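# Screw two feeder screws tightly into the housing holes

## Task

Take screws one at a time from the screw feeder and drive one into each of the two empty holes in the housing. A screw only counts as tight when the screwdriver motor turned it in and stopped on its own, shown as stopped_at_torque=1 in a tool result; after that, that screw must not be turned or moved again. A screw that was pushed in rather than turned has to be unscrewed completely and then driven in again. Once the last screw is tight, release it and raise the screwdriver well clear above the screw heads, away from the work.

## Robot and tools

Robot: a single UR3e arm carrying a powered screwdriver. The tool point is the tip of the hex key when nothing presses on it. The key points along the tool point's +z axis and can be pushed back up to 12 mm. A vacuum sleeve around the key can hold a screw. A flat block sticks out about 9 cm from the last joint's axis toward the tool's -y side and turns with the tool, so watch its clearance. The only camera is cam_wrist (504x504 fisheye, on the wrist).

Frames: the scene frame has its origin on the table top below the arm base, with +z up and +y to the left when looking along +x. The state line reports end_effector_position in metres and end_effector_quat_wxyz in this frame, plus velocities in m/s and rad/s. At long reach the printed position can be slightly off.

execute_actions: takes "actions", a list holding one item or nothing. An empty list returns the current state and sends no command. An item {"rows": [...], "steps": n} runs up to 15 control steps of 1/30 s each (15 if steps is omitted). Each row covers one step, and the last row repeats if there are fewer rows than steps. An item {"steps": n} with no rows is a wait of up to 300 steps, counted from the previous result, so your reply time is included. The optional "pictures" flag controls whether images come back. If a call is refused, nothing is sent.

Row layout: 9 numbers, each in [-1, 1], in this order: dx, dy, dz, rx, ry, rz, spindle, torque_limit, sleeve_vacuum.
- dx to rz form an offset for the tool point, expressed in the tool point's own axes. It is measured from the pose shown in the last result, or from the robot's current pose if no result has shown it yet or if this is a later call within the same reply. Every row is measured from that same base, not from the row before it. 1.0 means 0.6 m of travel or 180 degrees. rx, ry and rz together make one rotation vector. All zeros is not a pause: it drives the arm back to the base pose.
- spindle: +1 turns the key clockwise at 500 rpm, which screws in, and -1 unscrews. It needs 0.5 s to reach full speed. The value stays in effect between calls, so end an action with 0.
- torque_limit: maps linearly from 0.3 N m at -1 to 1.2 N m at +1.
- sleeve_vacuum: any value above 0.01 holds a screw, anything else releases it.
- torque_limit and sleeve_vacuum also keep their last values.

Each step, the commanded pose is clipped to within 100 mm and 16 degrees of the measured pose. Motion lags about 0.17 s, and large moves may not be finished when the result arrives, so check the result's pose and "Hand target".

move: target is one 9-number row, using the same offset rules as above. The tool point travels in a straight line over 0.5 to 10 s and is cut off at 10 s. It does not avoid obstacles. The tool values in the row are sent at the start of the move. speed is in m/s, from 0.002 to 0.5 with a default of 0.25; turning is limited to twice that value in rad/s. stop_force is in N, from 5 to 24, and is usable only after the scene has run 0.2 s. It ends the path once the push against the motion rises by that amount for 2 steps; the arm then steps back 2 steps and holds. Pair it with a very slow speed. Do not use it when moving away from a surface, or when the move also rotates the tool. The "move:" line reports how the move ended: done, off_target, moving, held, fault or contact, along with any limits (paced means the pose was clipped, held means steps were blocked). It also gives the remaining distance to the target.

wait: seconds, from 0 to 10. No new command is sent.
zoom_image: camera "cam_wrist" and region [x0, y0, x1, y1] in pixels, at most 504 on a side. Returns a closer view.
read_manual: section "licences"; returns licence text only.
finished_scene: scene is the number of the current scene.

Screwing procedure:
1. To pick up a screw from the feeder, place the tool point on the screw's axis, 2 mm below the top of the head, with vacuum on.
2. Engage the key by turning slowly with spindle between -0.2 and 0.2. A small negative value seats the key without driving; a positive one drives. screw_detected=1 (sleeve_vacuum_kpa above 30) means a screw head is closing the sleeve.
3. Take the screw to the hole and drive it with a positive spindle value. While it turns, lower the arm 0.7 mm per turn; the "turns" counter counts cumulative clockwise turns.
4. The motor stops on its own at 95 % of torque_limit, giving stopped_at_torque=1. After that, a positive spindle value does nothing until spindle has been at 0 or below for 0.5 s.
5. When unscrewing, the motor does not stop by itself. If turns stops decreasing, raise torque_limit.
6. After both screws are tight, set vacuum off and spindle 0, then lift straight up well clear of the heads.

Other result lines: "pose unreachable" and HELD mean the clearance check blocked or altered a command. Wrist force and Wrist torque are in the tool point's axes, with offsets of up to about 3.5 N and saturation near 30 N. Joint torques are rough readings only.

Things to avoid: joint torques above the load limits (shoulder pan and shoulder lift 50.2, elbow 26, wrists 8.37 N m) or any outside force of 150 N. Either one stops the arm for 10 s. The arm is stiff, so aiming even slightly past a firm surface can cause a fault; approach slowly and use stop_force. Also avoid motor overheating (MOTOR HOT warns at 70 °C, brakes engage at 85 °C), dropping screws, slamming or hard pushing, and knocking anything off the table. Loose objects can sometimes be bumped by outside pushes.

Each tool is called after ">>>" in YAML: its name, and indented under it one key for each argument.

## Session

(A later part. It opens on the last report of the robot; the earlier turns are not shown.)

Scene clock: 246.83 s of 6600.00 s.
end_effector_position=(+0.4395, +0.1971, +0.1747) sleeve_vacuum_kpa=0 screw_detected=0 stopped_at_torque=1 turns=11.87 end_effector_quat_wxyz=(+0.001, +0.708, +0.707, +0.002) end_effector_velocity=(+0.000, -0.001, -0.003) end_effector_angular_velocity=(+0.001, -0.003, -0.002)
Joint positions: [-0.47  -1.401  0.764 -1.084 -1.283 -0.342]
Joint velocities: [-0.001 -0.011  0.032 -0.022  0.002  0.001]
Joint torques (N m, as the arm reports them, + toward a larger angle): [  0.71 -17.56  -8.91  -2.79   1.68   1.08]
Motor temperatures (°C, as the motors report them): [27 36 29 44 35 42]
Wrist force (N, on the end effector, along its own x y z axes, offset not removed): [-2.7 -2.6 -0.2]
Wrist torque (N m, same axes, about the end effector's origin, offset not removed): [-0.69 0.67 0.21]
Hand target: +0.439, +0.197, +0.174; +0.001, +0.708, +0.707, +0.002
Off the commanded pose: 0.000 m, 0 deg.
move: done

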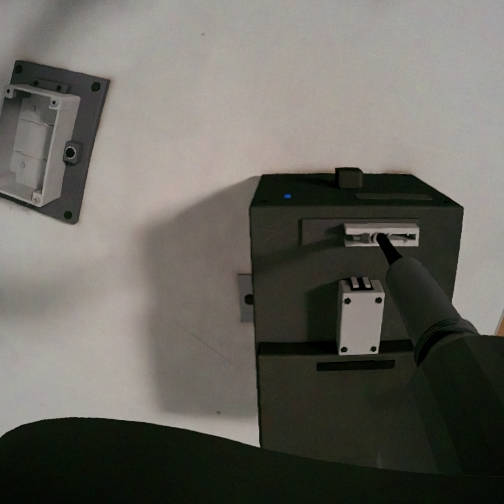

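>>> move:
  target: [0,0.0047,0.008,0,0,0,0,0,0]
  speed: 0.01

>>> zoom_image:
  camera: "cam_wrist"
  region: [340,200,420,280]

Scene clock: 252.67 s of 6600.00 s.
end_effector_position=(+0.4422, +0.1971, +0.1701) sleeve_vacuum_kpa=0 screw_detected=0 stopped_at_torque=1 turns=11.87 end_effector_quat_wxyz=(+0.001, +0.708, +0.707, +0.002) end_effector_velocity=(+0.001, +0.000, -0.001) end_effector_angular_velocity=(-0.001, -0.002, +0.001)
Joint positions: [-0.463 -1.395  0.778 -1.107 -1.285 -0.334]
Joint velocities: [ 0.003  0.001  0.005 -0.008 -0.     0.002]
Joint torques (N m, as the arm reports them, + toward a larger angle): [  0.76 -12.67  -8.87  -2.91  -0.12   1.12]
Motor temperatures (°C, as the motors report them): [27 36 29 44 35 42]
Wrist force (N, on the end effector, along its own x y z axes, offset not removed): [-3.0 -2.8 -0.3]
Wrist torque (N m, same axes, about the end effector's origin, offset not removed): [-0.76 0.80 0.23]
Hand target: +0.442, +0.197, +0.170; +0.001, +0.708, +0.707, +0.002
Off the commanded pose: 0.000 m, 0 deg.
After step 90, 2.07 s passed at rest.
move: done

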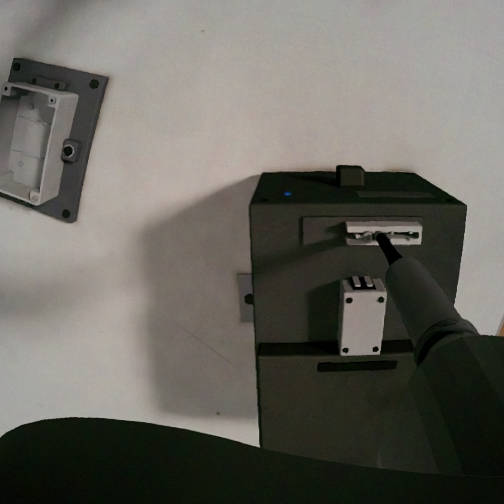

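Region (340, 200, 420, 280) of cam_wrist's 504x504 image, scaled by 6.300, with more detail than that image has.

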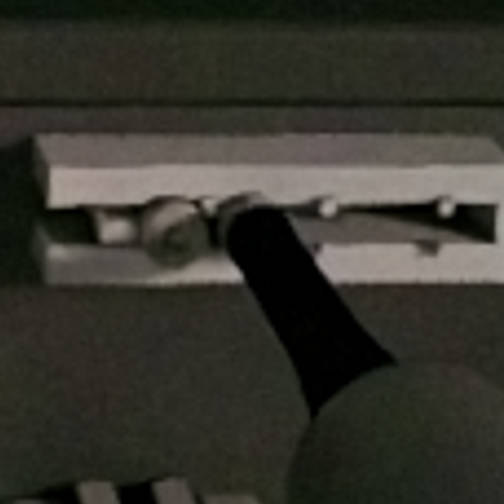

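>>> move:
  target: [0,0,0.009,0,0,0,-0.12,0,1]
  speed: 0.003

>>> move:
  target: [0,0,-0.04,0,0,0,0,0,1]
  speed: 0.04

>>> zoom_image:
  camera: "cam_wrist"
  region: [340,200,420,280]

Scene clock: 259.13 s of 6600.00 s.
end_effector_position=(+0.4422, +0.1971, +0.1648) sleeve_vacuum_kpa=39 screw_detected=1 stopped_at_torque=1 turns=9.92 end_effector_quat_wxyz=(+0.001, +0.708, +0.707, +0.002) end_effector_velocity=(-0.000, +0.001, -0.000) end_effector_angular_velocity=(+0.000, -0.001, +0.002)
Joint positions: [-0.458 -1.404  0.82  -1.14  -1.285 -0.329]
Joint velocities: [ 0.002 -0.002  0.005 -0.005 -0.     0.   ]
Joint torques (N m, as the arm reports them, + toward a larger angle): [  0.72 -16.71  -7.16  -1.77  -0.48   0.85]
Motor temperatures (°C, as the motors report them): [27 36 29 44 35 42]
Wrist force (N, on the end effector, along its own x y z axes, offset not removed): [-1.3 -0.1 -3.8]
Wrist torque (N m, same axes, about the end effector's origin, offset not removed): [-0.75 0.69 0.24]
Hand target: +0.442, +0.197, +0.165; +0.001, +0.708, +0.707, +0.002
Off the commanded pose: 0.000 m, 0 deg.
After step 90, 1.50 s passed at rest.
move: done

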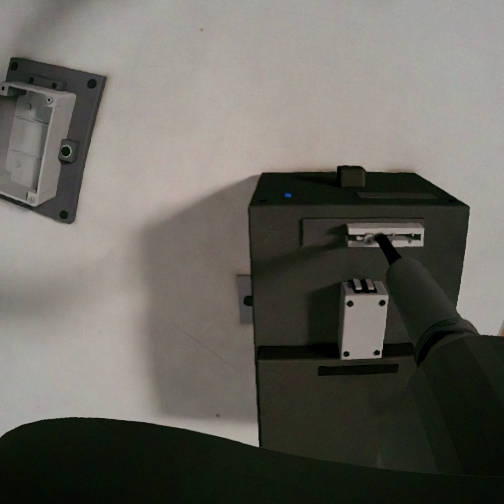

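Scene clock: 260.33 s of 6600.00 s.
end_effector_position=(+0.4421, +0.1970, +0.1884) sleeve_vacuum_kpa=40 screw_detected=1 stopped_at_torque=1 turns=9.68 end_effector_quat_wxyz=(+0.001, +0.708, +0.707, +0.002) end_effector_velocity=(+0.001, -0.001, +0.003) end_effector_angular_velocity=(-0.002, +0.006, +0.001)
Joint positions: [-0.481 -1.351  0.617 -0.984 -1.281 -0.353]
Joint velocities: [ 0.001  0.03  -0.062  0.038 -0.004 -0.002]
Joint torques (N m, as the arm reports them, + toward a larger angle): [ -1.03 -13.87 -11.05  -1.23  -0.16  -1.04]
Motor temperatures (°C, as the motors report them): [27 36 29 44 35 42]
Wrist force (N, on the end effector, along its own x y z axes, offset not removed): [-2.2 -2.2 -0.2]
Wrist torque (N m, same axes, about the end effector's origin, offset not removed): [-0.59 0.60 0.19]
Hand target: +0.442, +0.197, +0.189; +0.001, +0.708, +0.707, +0.002
Off the commanded pose: 0.000 m, 0 deg.
move: done

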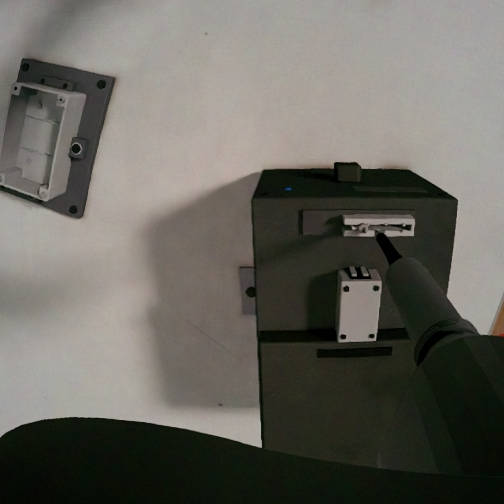

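Region (340, 200, 420, 280) of cam_wrist's 504x504 image, scaled by 6.300, with more detail than that image has.

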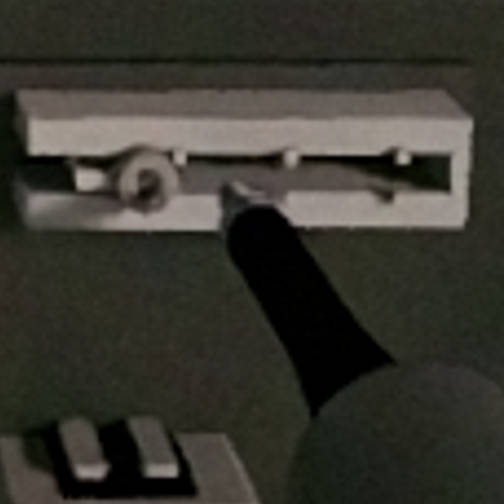

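>>> move:
  target: [-0.3,0,0,0,0,0.5,0,0,1]
  speed: 0.3

>>> move:
  target: [-0.123,0.31,0.176,-0.0006,0.0013,0,0,0,1]
  speed: 0.2

>>> zoom_image:
  camera: "cam_wrist"
  region: [340,180,420,260]

Scene clock: 272.43 s of 6600.00 s.
end_effector_position=(+0.4416, +0.0170, +0.1881) sleeve_vacuum_kpa=40 screw_detected=1 stopped_at_torque=1 turns=9.68 end_effector_quat_wxyz=(-0.001, +1.000, -0.000, +0.002) end_effector_velocity=(+0.000, -0.001, -0.000) end_effector_angular_velocity=(-0.001, +0.002, -0.012)
Joint positions: [-0.95  -1.714  1.16  -1.013 -1.247  0.726]
Joint velocities: [ 0.003  0.002 -0.003 -0.001 -0.002  0.015]
Joint torques (N m, as the arm reports them, + toward a larger angle): [ -0.13  -6.46 -12.12  -3.55  -0.26   1.07]
Motor temperatures (°C, as the motors report them): [27 36 29 44 35 42]
Wrist force (N, on the end effector, along its own x y z axes, offset not removed): [-2.7 -2.4 -0.2]
Wrist torque (N m, same axes, about the end effector's origin, offset not removed): [-0.66 0.71 0.22]
Hand target: +0.442, +0.017, +0.188; -0.001, +1.000, -0.001, +0.002
Off the commanded pose: 0.000 m, 0 deg.
After step 90, 5.93 s passed at rest.
move: done

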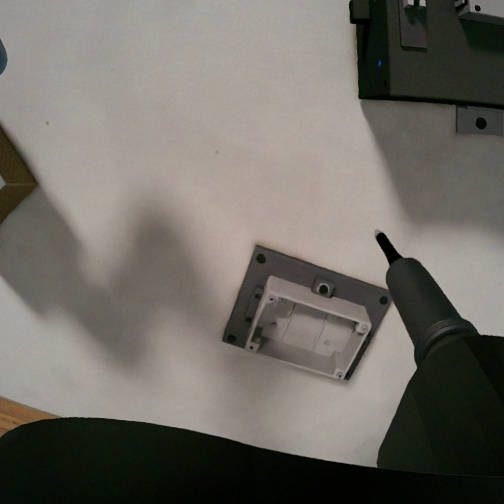

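Scene clock: 274.20 s of 6600.00 s.
end_effector_position=(+0.3682, -0.1687, +0.0818) sleeve_vacuum_kpa=40 screw_detected=1 stopped_at_torque=1 turns=9.68 end_effector_quat_wxyz=(+0.000, +1.000, -0.000, +0.004) end_effector_velocity=(+0.000, -0.002, -0.001) end_effector_angular_velocity=(-0.000, -0.002, -0.000)
Joint positions: [-1.387 -1.582  1.753 -1.6   -1.277  0.269]
Joint velocities: [-0.002  0.004  0.004 -0.009  0.002 -0.001]
Joint torques (N m, as the arm reports them, + toward a larger angle): [ -6.81  -7.67 -10.3   -3.36   1.72  -0.99]
Motor temperatures (°C, as the motors report them): [27 36 29 44 35 42]
Wrist force (N, on the end effector, along its own x y z axes, offset not removed): [-3.1 -2.6 -0.1]
Wrist torque (N m, same axes, about the end effector's origin, offset not removed): [-0.73 0.83 0.24]
Hand target: +0.368, -0.169, +0.082; +0.000, +1.000, -0.000, +0.004
Off the commanded pose: 0.000 m, 0 deg.
move: done

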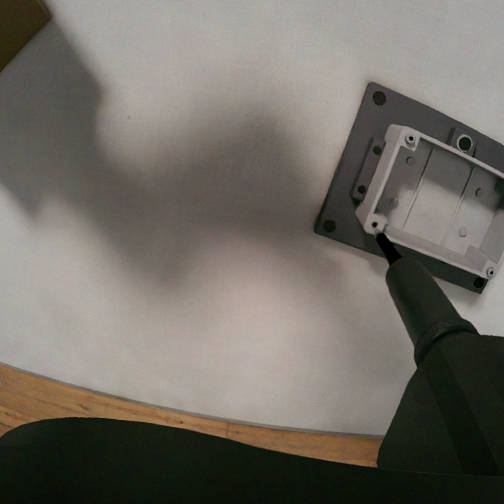

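Region (340, 180, 420, 260) of cam_wrist's 504x504 image, scaled by 6.300, with more detail than that image has.

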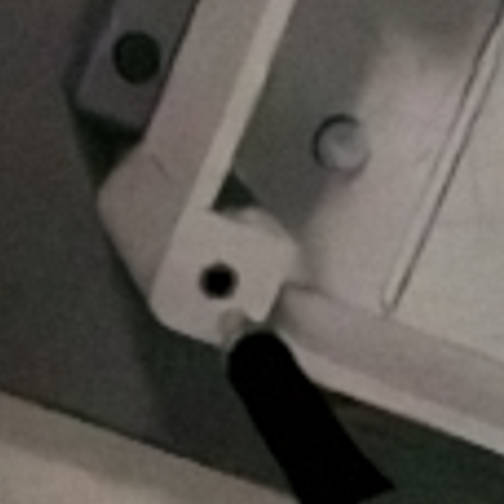

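>>> move:
  target: [0.002,-0.0005,0.02,0,-0.0025,0,0,0,1]
  speed: 0.015

>>> zoom_image:
  camera: "cam_wrist"
  region: [355,210,401,256]

Scene clock: 280.00 s of 6600.00 s.
end_effector_position=(+0.3695, -0.1684, +0.0700) sleeve_vacuum_kpa=40 screw_detected=1 stopped_at_torque=1 turns=9.68 end_effector_quat_wxyz=(+0.000, +1.000, -0.000, -0.000) end_effector_velocity=(+0.001, -0.001, -0.002) end_effector_angular_velocity=(-0.003, -0.000, -0.000)
Joint positions: [-1.363 -1.563  1.782 -1.653 -1.281  0.293]
Joint velocities: [ 0.004  0.003  0.005 -0.012  0.     0.005]
Joint torques (N m, as the arm reports them, + toward a larger angle): [ -2.41  -7.77 -10.14  -3.33  -0.14   1.13]
Motor temperatures (°C, as the motors report them): [27 36 29 44 35 42]
Wrist force (N, on the end effector, along its own x y z axes, offset not removed): [-3.0 -2.2 -0.6]
Wrist torque (N m, same axes, about the end effector's origin, offset not removed): [-0.58 0.77 0.21]
Hand target: +0.370, -0.168, +0.070; +0.000, +1.000, -0.000, -0.000
Off the commanded pose: 0.000 m, 0 deg.
After step 90, 1.73 s passed at rest.
move: done

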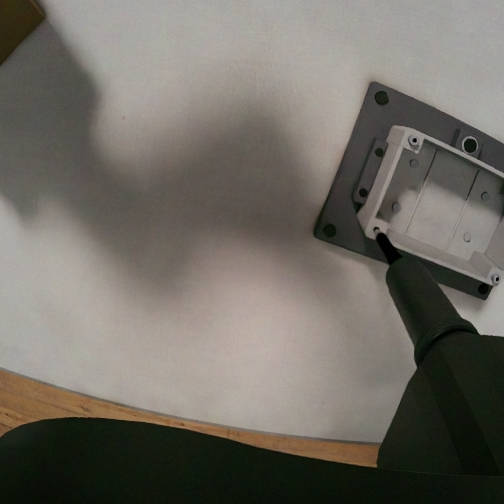

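Region (355, 210, 401, 256) of cam_wrist's 504x504 image, scaled by 10.957, with more detail than that image has.

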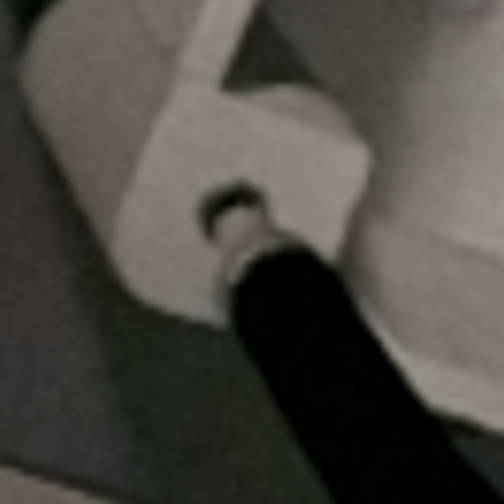

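>>> move:
  target: [0.0005,0.0003,0.003,0,0,0,0,0,1]
  speed: 0.004

>>> move:
  target: [0,0,0.014,0,0,0,0.25,0,1]
  speed: 0.002
  stop_force: 8

>>> execute_actions:
  actions:
    - {"rows":[[0,0,0,0,0,0,0,0,1]],"steps":3}
  pictures: false

>>> zoom_image:
  camera: "cam_wrist"
  region: [355,210,401,256]

Scene clock: 289.43 s of 6600.00 s.
end_effector_position=(+0.3698, -0.1686, +0.0683) sleeve_vacuum_kpa=40 screw_detected=1 stopped_at_torque=1 turns=9.68 end_effector_quat_wxyz=(+0.000, +1.000, -0.000, -0.000) end_effector_velocity=(+0.000, +0.000, -0.001) end_effector_angular_velocity=(+0.001, -0.000, +0.001)
Joint positions: [-1.361 -1.56   1.787 -1.662 -1.281  0.296]
Joint velocities: [ 0.002  0.002  0.002 -0.004  0.001  0.001]
Joint torques (N m, as the arm reports them, + toward a larger angle): [ -1.94  -7.74 -10.25  -3.36   1.61   1.04]
Motor temperatures (°C, as the motors report them): [27 36 29 44 35 42]
Wrist force (N, on the end effector, along its own x y z axes, offset not removed): [-2.7 -2.3 -0.6]
Wrist torque (N m, same axes, about the end effector's origin, offset not removed): [-0.62 0.66 0.23]
Hand target: +0.370, -0.169, +0.068; +0.000, +1.000, -0.000, -0.000
Off the commanded pose: 0.000 m, 0 deg.
After step 90, 5.73 s passed at rest.
move: done

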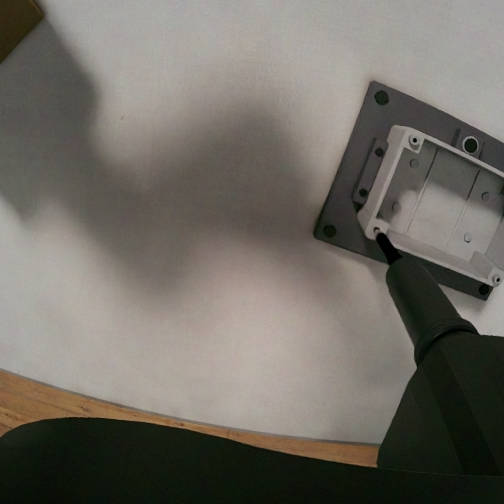

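Scene clock: 293.87 s of 6600.00 s.
end_effector_position=(+0.3698, -0.1686, +0.0599) sleeve_vacuum_kpa=40 screw_detected=1 stopped_at_torque=0 turns=18.82 end_effector_quat_wxyz=(+0.000, +1.000, -0.000, -0.000) end_effector_velocity=(+0.000, +0.001, -0.001) end_effector_angular_velocity=(-0.000, +0.001, +0.002)
Joint positions: [-1.353 -1.552  1.818 -1.703 -1.28   0.304]
Joint velocities: [ 0.003  0.     0.001 -0.002 -0.001  0.   ]
Joint torques (N m, as the arm reports them, + toward a larger angle): [-1.94 -6.77 -9.31 -3.15  1.11  1.15]
Motor temperatures (°C, as the motors report them): [27 36 29 44 35 42]
Wrist force (N, on the end effector, along its own x y z axes, offset not removed): [-1.7 -3.4 -4.5]
Wrist torque (N m, same axes, about the end effector's origin, offset not removed): [-0.68 0.55 0.24]
Hand target: +0.370, -0.169, +0.060; +0.000, +1.000, -0.000, -0.000
Off the commanded pose: 0.000 m, 0 deg.
move: done

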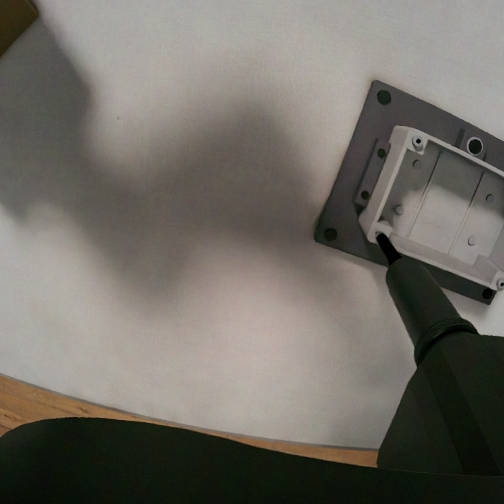

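Scene clock: 293.97 s of 6600.00 s.
end_effector_position=(+0.3698, -0.1686, +0.0599) sleeve_vacuum_kpa=40 screw_detected=1 stopped_at_torque=0 turns=18.82 end_effector_quat_wxyz=(+0.000, +1.000, -0.000, -0.000) end_effector_velocity=(-0.000, -0.000, -0.000) end_effector_angular_velocity=(+0.001, -0.000, -0.001)
Joint positions: [-1.353 -1.552  1.818 -1.704 -1.28   0.304]
Joint velocities: [-0.001  0.     0.     0.001  0.    -0.   ]
Joint torques (N m, as the arm reports them, + toward a larger angle): [-2.03 -6.75 -9.32 -3.02  1.09  1.12]
Motor temperatures (°C, as the motors report them): [27 36 29 44 35 42]
Wrist force (N, on the end effector, along its own x y z axes, offset not removed): [-2.9 -3.2 -4.9]
Wrist torque (N m, same axes, about the end effector's origin, offset not removed): [-0.63 0.84 0.20]
Hand target: +0.370, -0.169, +0.060; +0.000, +1.000, -0.000, -0.000
Off the commanded pose: 0.000 m, 0 deg.
Steps of this call (steps 1 to 3: all 3 steps of this action). Readings (end_effector_position | what the end effector reports):
1: (+0.3698, -0.1686, +0.0599) | sleeve_vacuum_kpa=40 screw_detected=1 stopped_at_torque=0 turns=18.82
2: (+0.3698, -0.1686, +0.0599) | sleeve_vacuum_kpa=40 screw_detected=1 stopped_at_torque=0 turns=18.82
3: the state above

Region (355, 210, 401, 256) of cam_wrist's 504x504 image, scaled by 10.957, with more detail than that image has.

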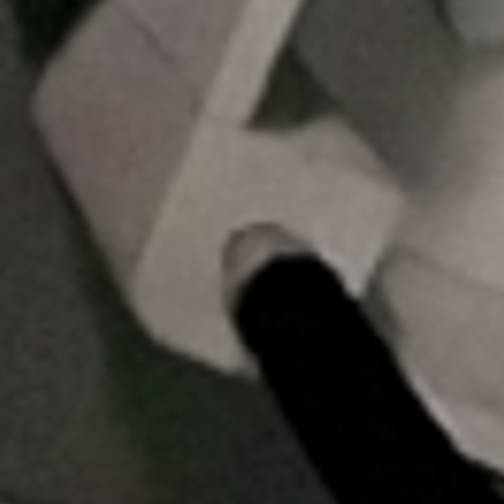

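>>> move:
  target: [0,0,0.013,0,0,0,0.45,0,1]
  speed: 0.003

Scene clock: 299.47 s of 6600.00 s.
end_effector_position=(+0.3698, -0.1686, +0.0522) sleeve_vacuum_kpa=40 screw_detected=1 stopped_at_torque=1 turns=27.37 end_effector_quat_wxyz=(+0.000, +1.000, -0.000, -0.000) end_effector_velocity=(+0.000, +0.001, -0.001) end_effector_angular_velocity=(+0.000, -0.000, +0.002)
Joint positions: [-1.345 -1.543  1.846 -1.742 -1.279  0.312]
Joint velocities: [ 0.002 -0.     0.002 -0.003  0.    -0.   ]
Joint torques (N m, as the arm reports them, + toward a larger angle): [-2.14 -6.39 -8.8  -3.14  0.95  1.25]
Motor temperatures (°C, as the motors report them): [27 36 29 44 35 42]
Wrist force (N, on the end effector, along its own x y z axes, offset not removed): [-1.9 -3.9 -6.0]
Wrist torque (N m, same axes, about the end effector's origin, offset not removed): [-0.67 0.55 0.21]
Hand target: +0.370, -0.169, +0.052; +0.000, +1.000, -0.000, -0.000
Off the commanded pose: 0.000 m, 0 deg.
move: done

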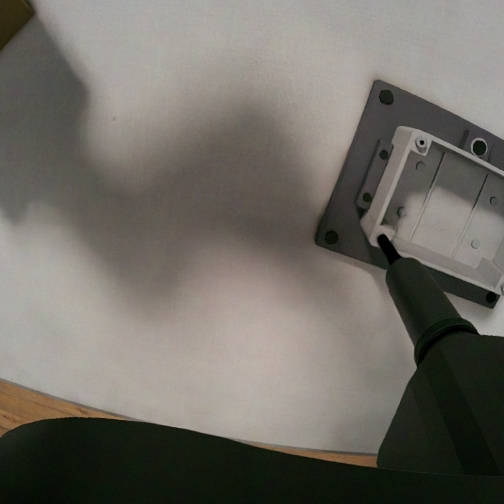

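>>> move:
  target: [0,0,-0.16,0,0,0,0,0,0]
  speed: 0.07

>>> finished_scene:
  scene: 1

Scene clock: 306.47 s of 6600.00 s.
end_effector_position=(+0.3696, -0.1686, +0.1479) sleeve_vacuum_kpa=0 screw_detected=0 stopped_at_torque=1 turns=27.37 end_effector_quat_wxyz=(+0.000, +1.000, -0.000, +0.000) end_effector_velocity=(-0.000, -0.000, +0.003) end_effector_angular_velocity=(+0.001, +0.002, -0.000)
Joint positions: [-1.437 -1.568  1.43  -1.275 -1.292  0.217]
Joint velocities: [-0.002  0.005 -0.019  0.016 -0.002 -0.002]
Joint torques (N m, as the arm reports them, + toward a larger angle): [ -6.6   -6.72 -12.76  -1.83  -0.06  -0.92]
Motor temperatures (°C, as the motors report them): [27 36 29 44 35 42]
Wrist force (N, on the end effector, along its own x y z axes, offset not removed): [-3.5 -2.4 -0.7]
Wrist torque (N m, same axes, about the end effector's origin, offset not removed): [-0.68 0.91 0.21]
Hand target: +0.370, -0.169, +0.148; +0.000, +1.000, -0.000, -0.000
Off the commanded pose: 0.000 m, 0 deg.
After step 90, 2.17 s passed at rest.
move: done

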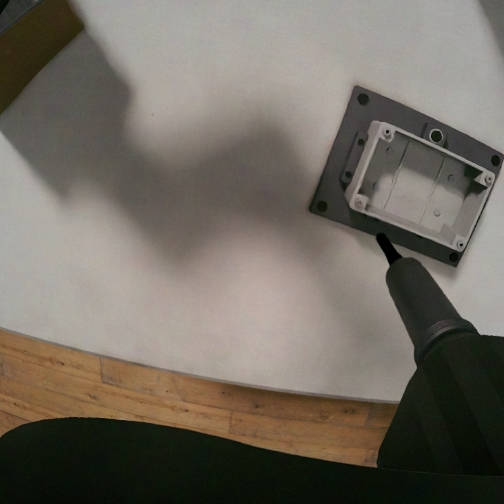

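The scene is finished: the task was done.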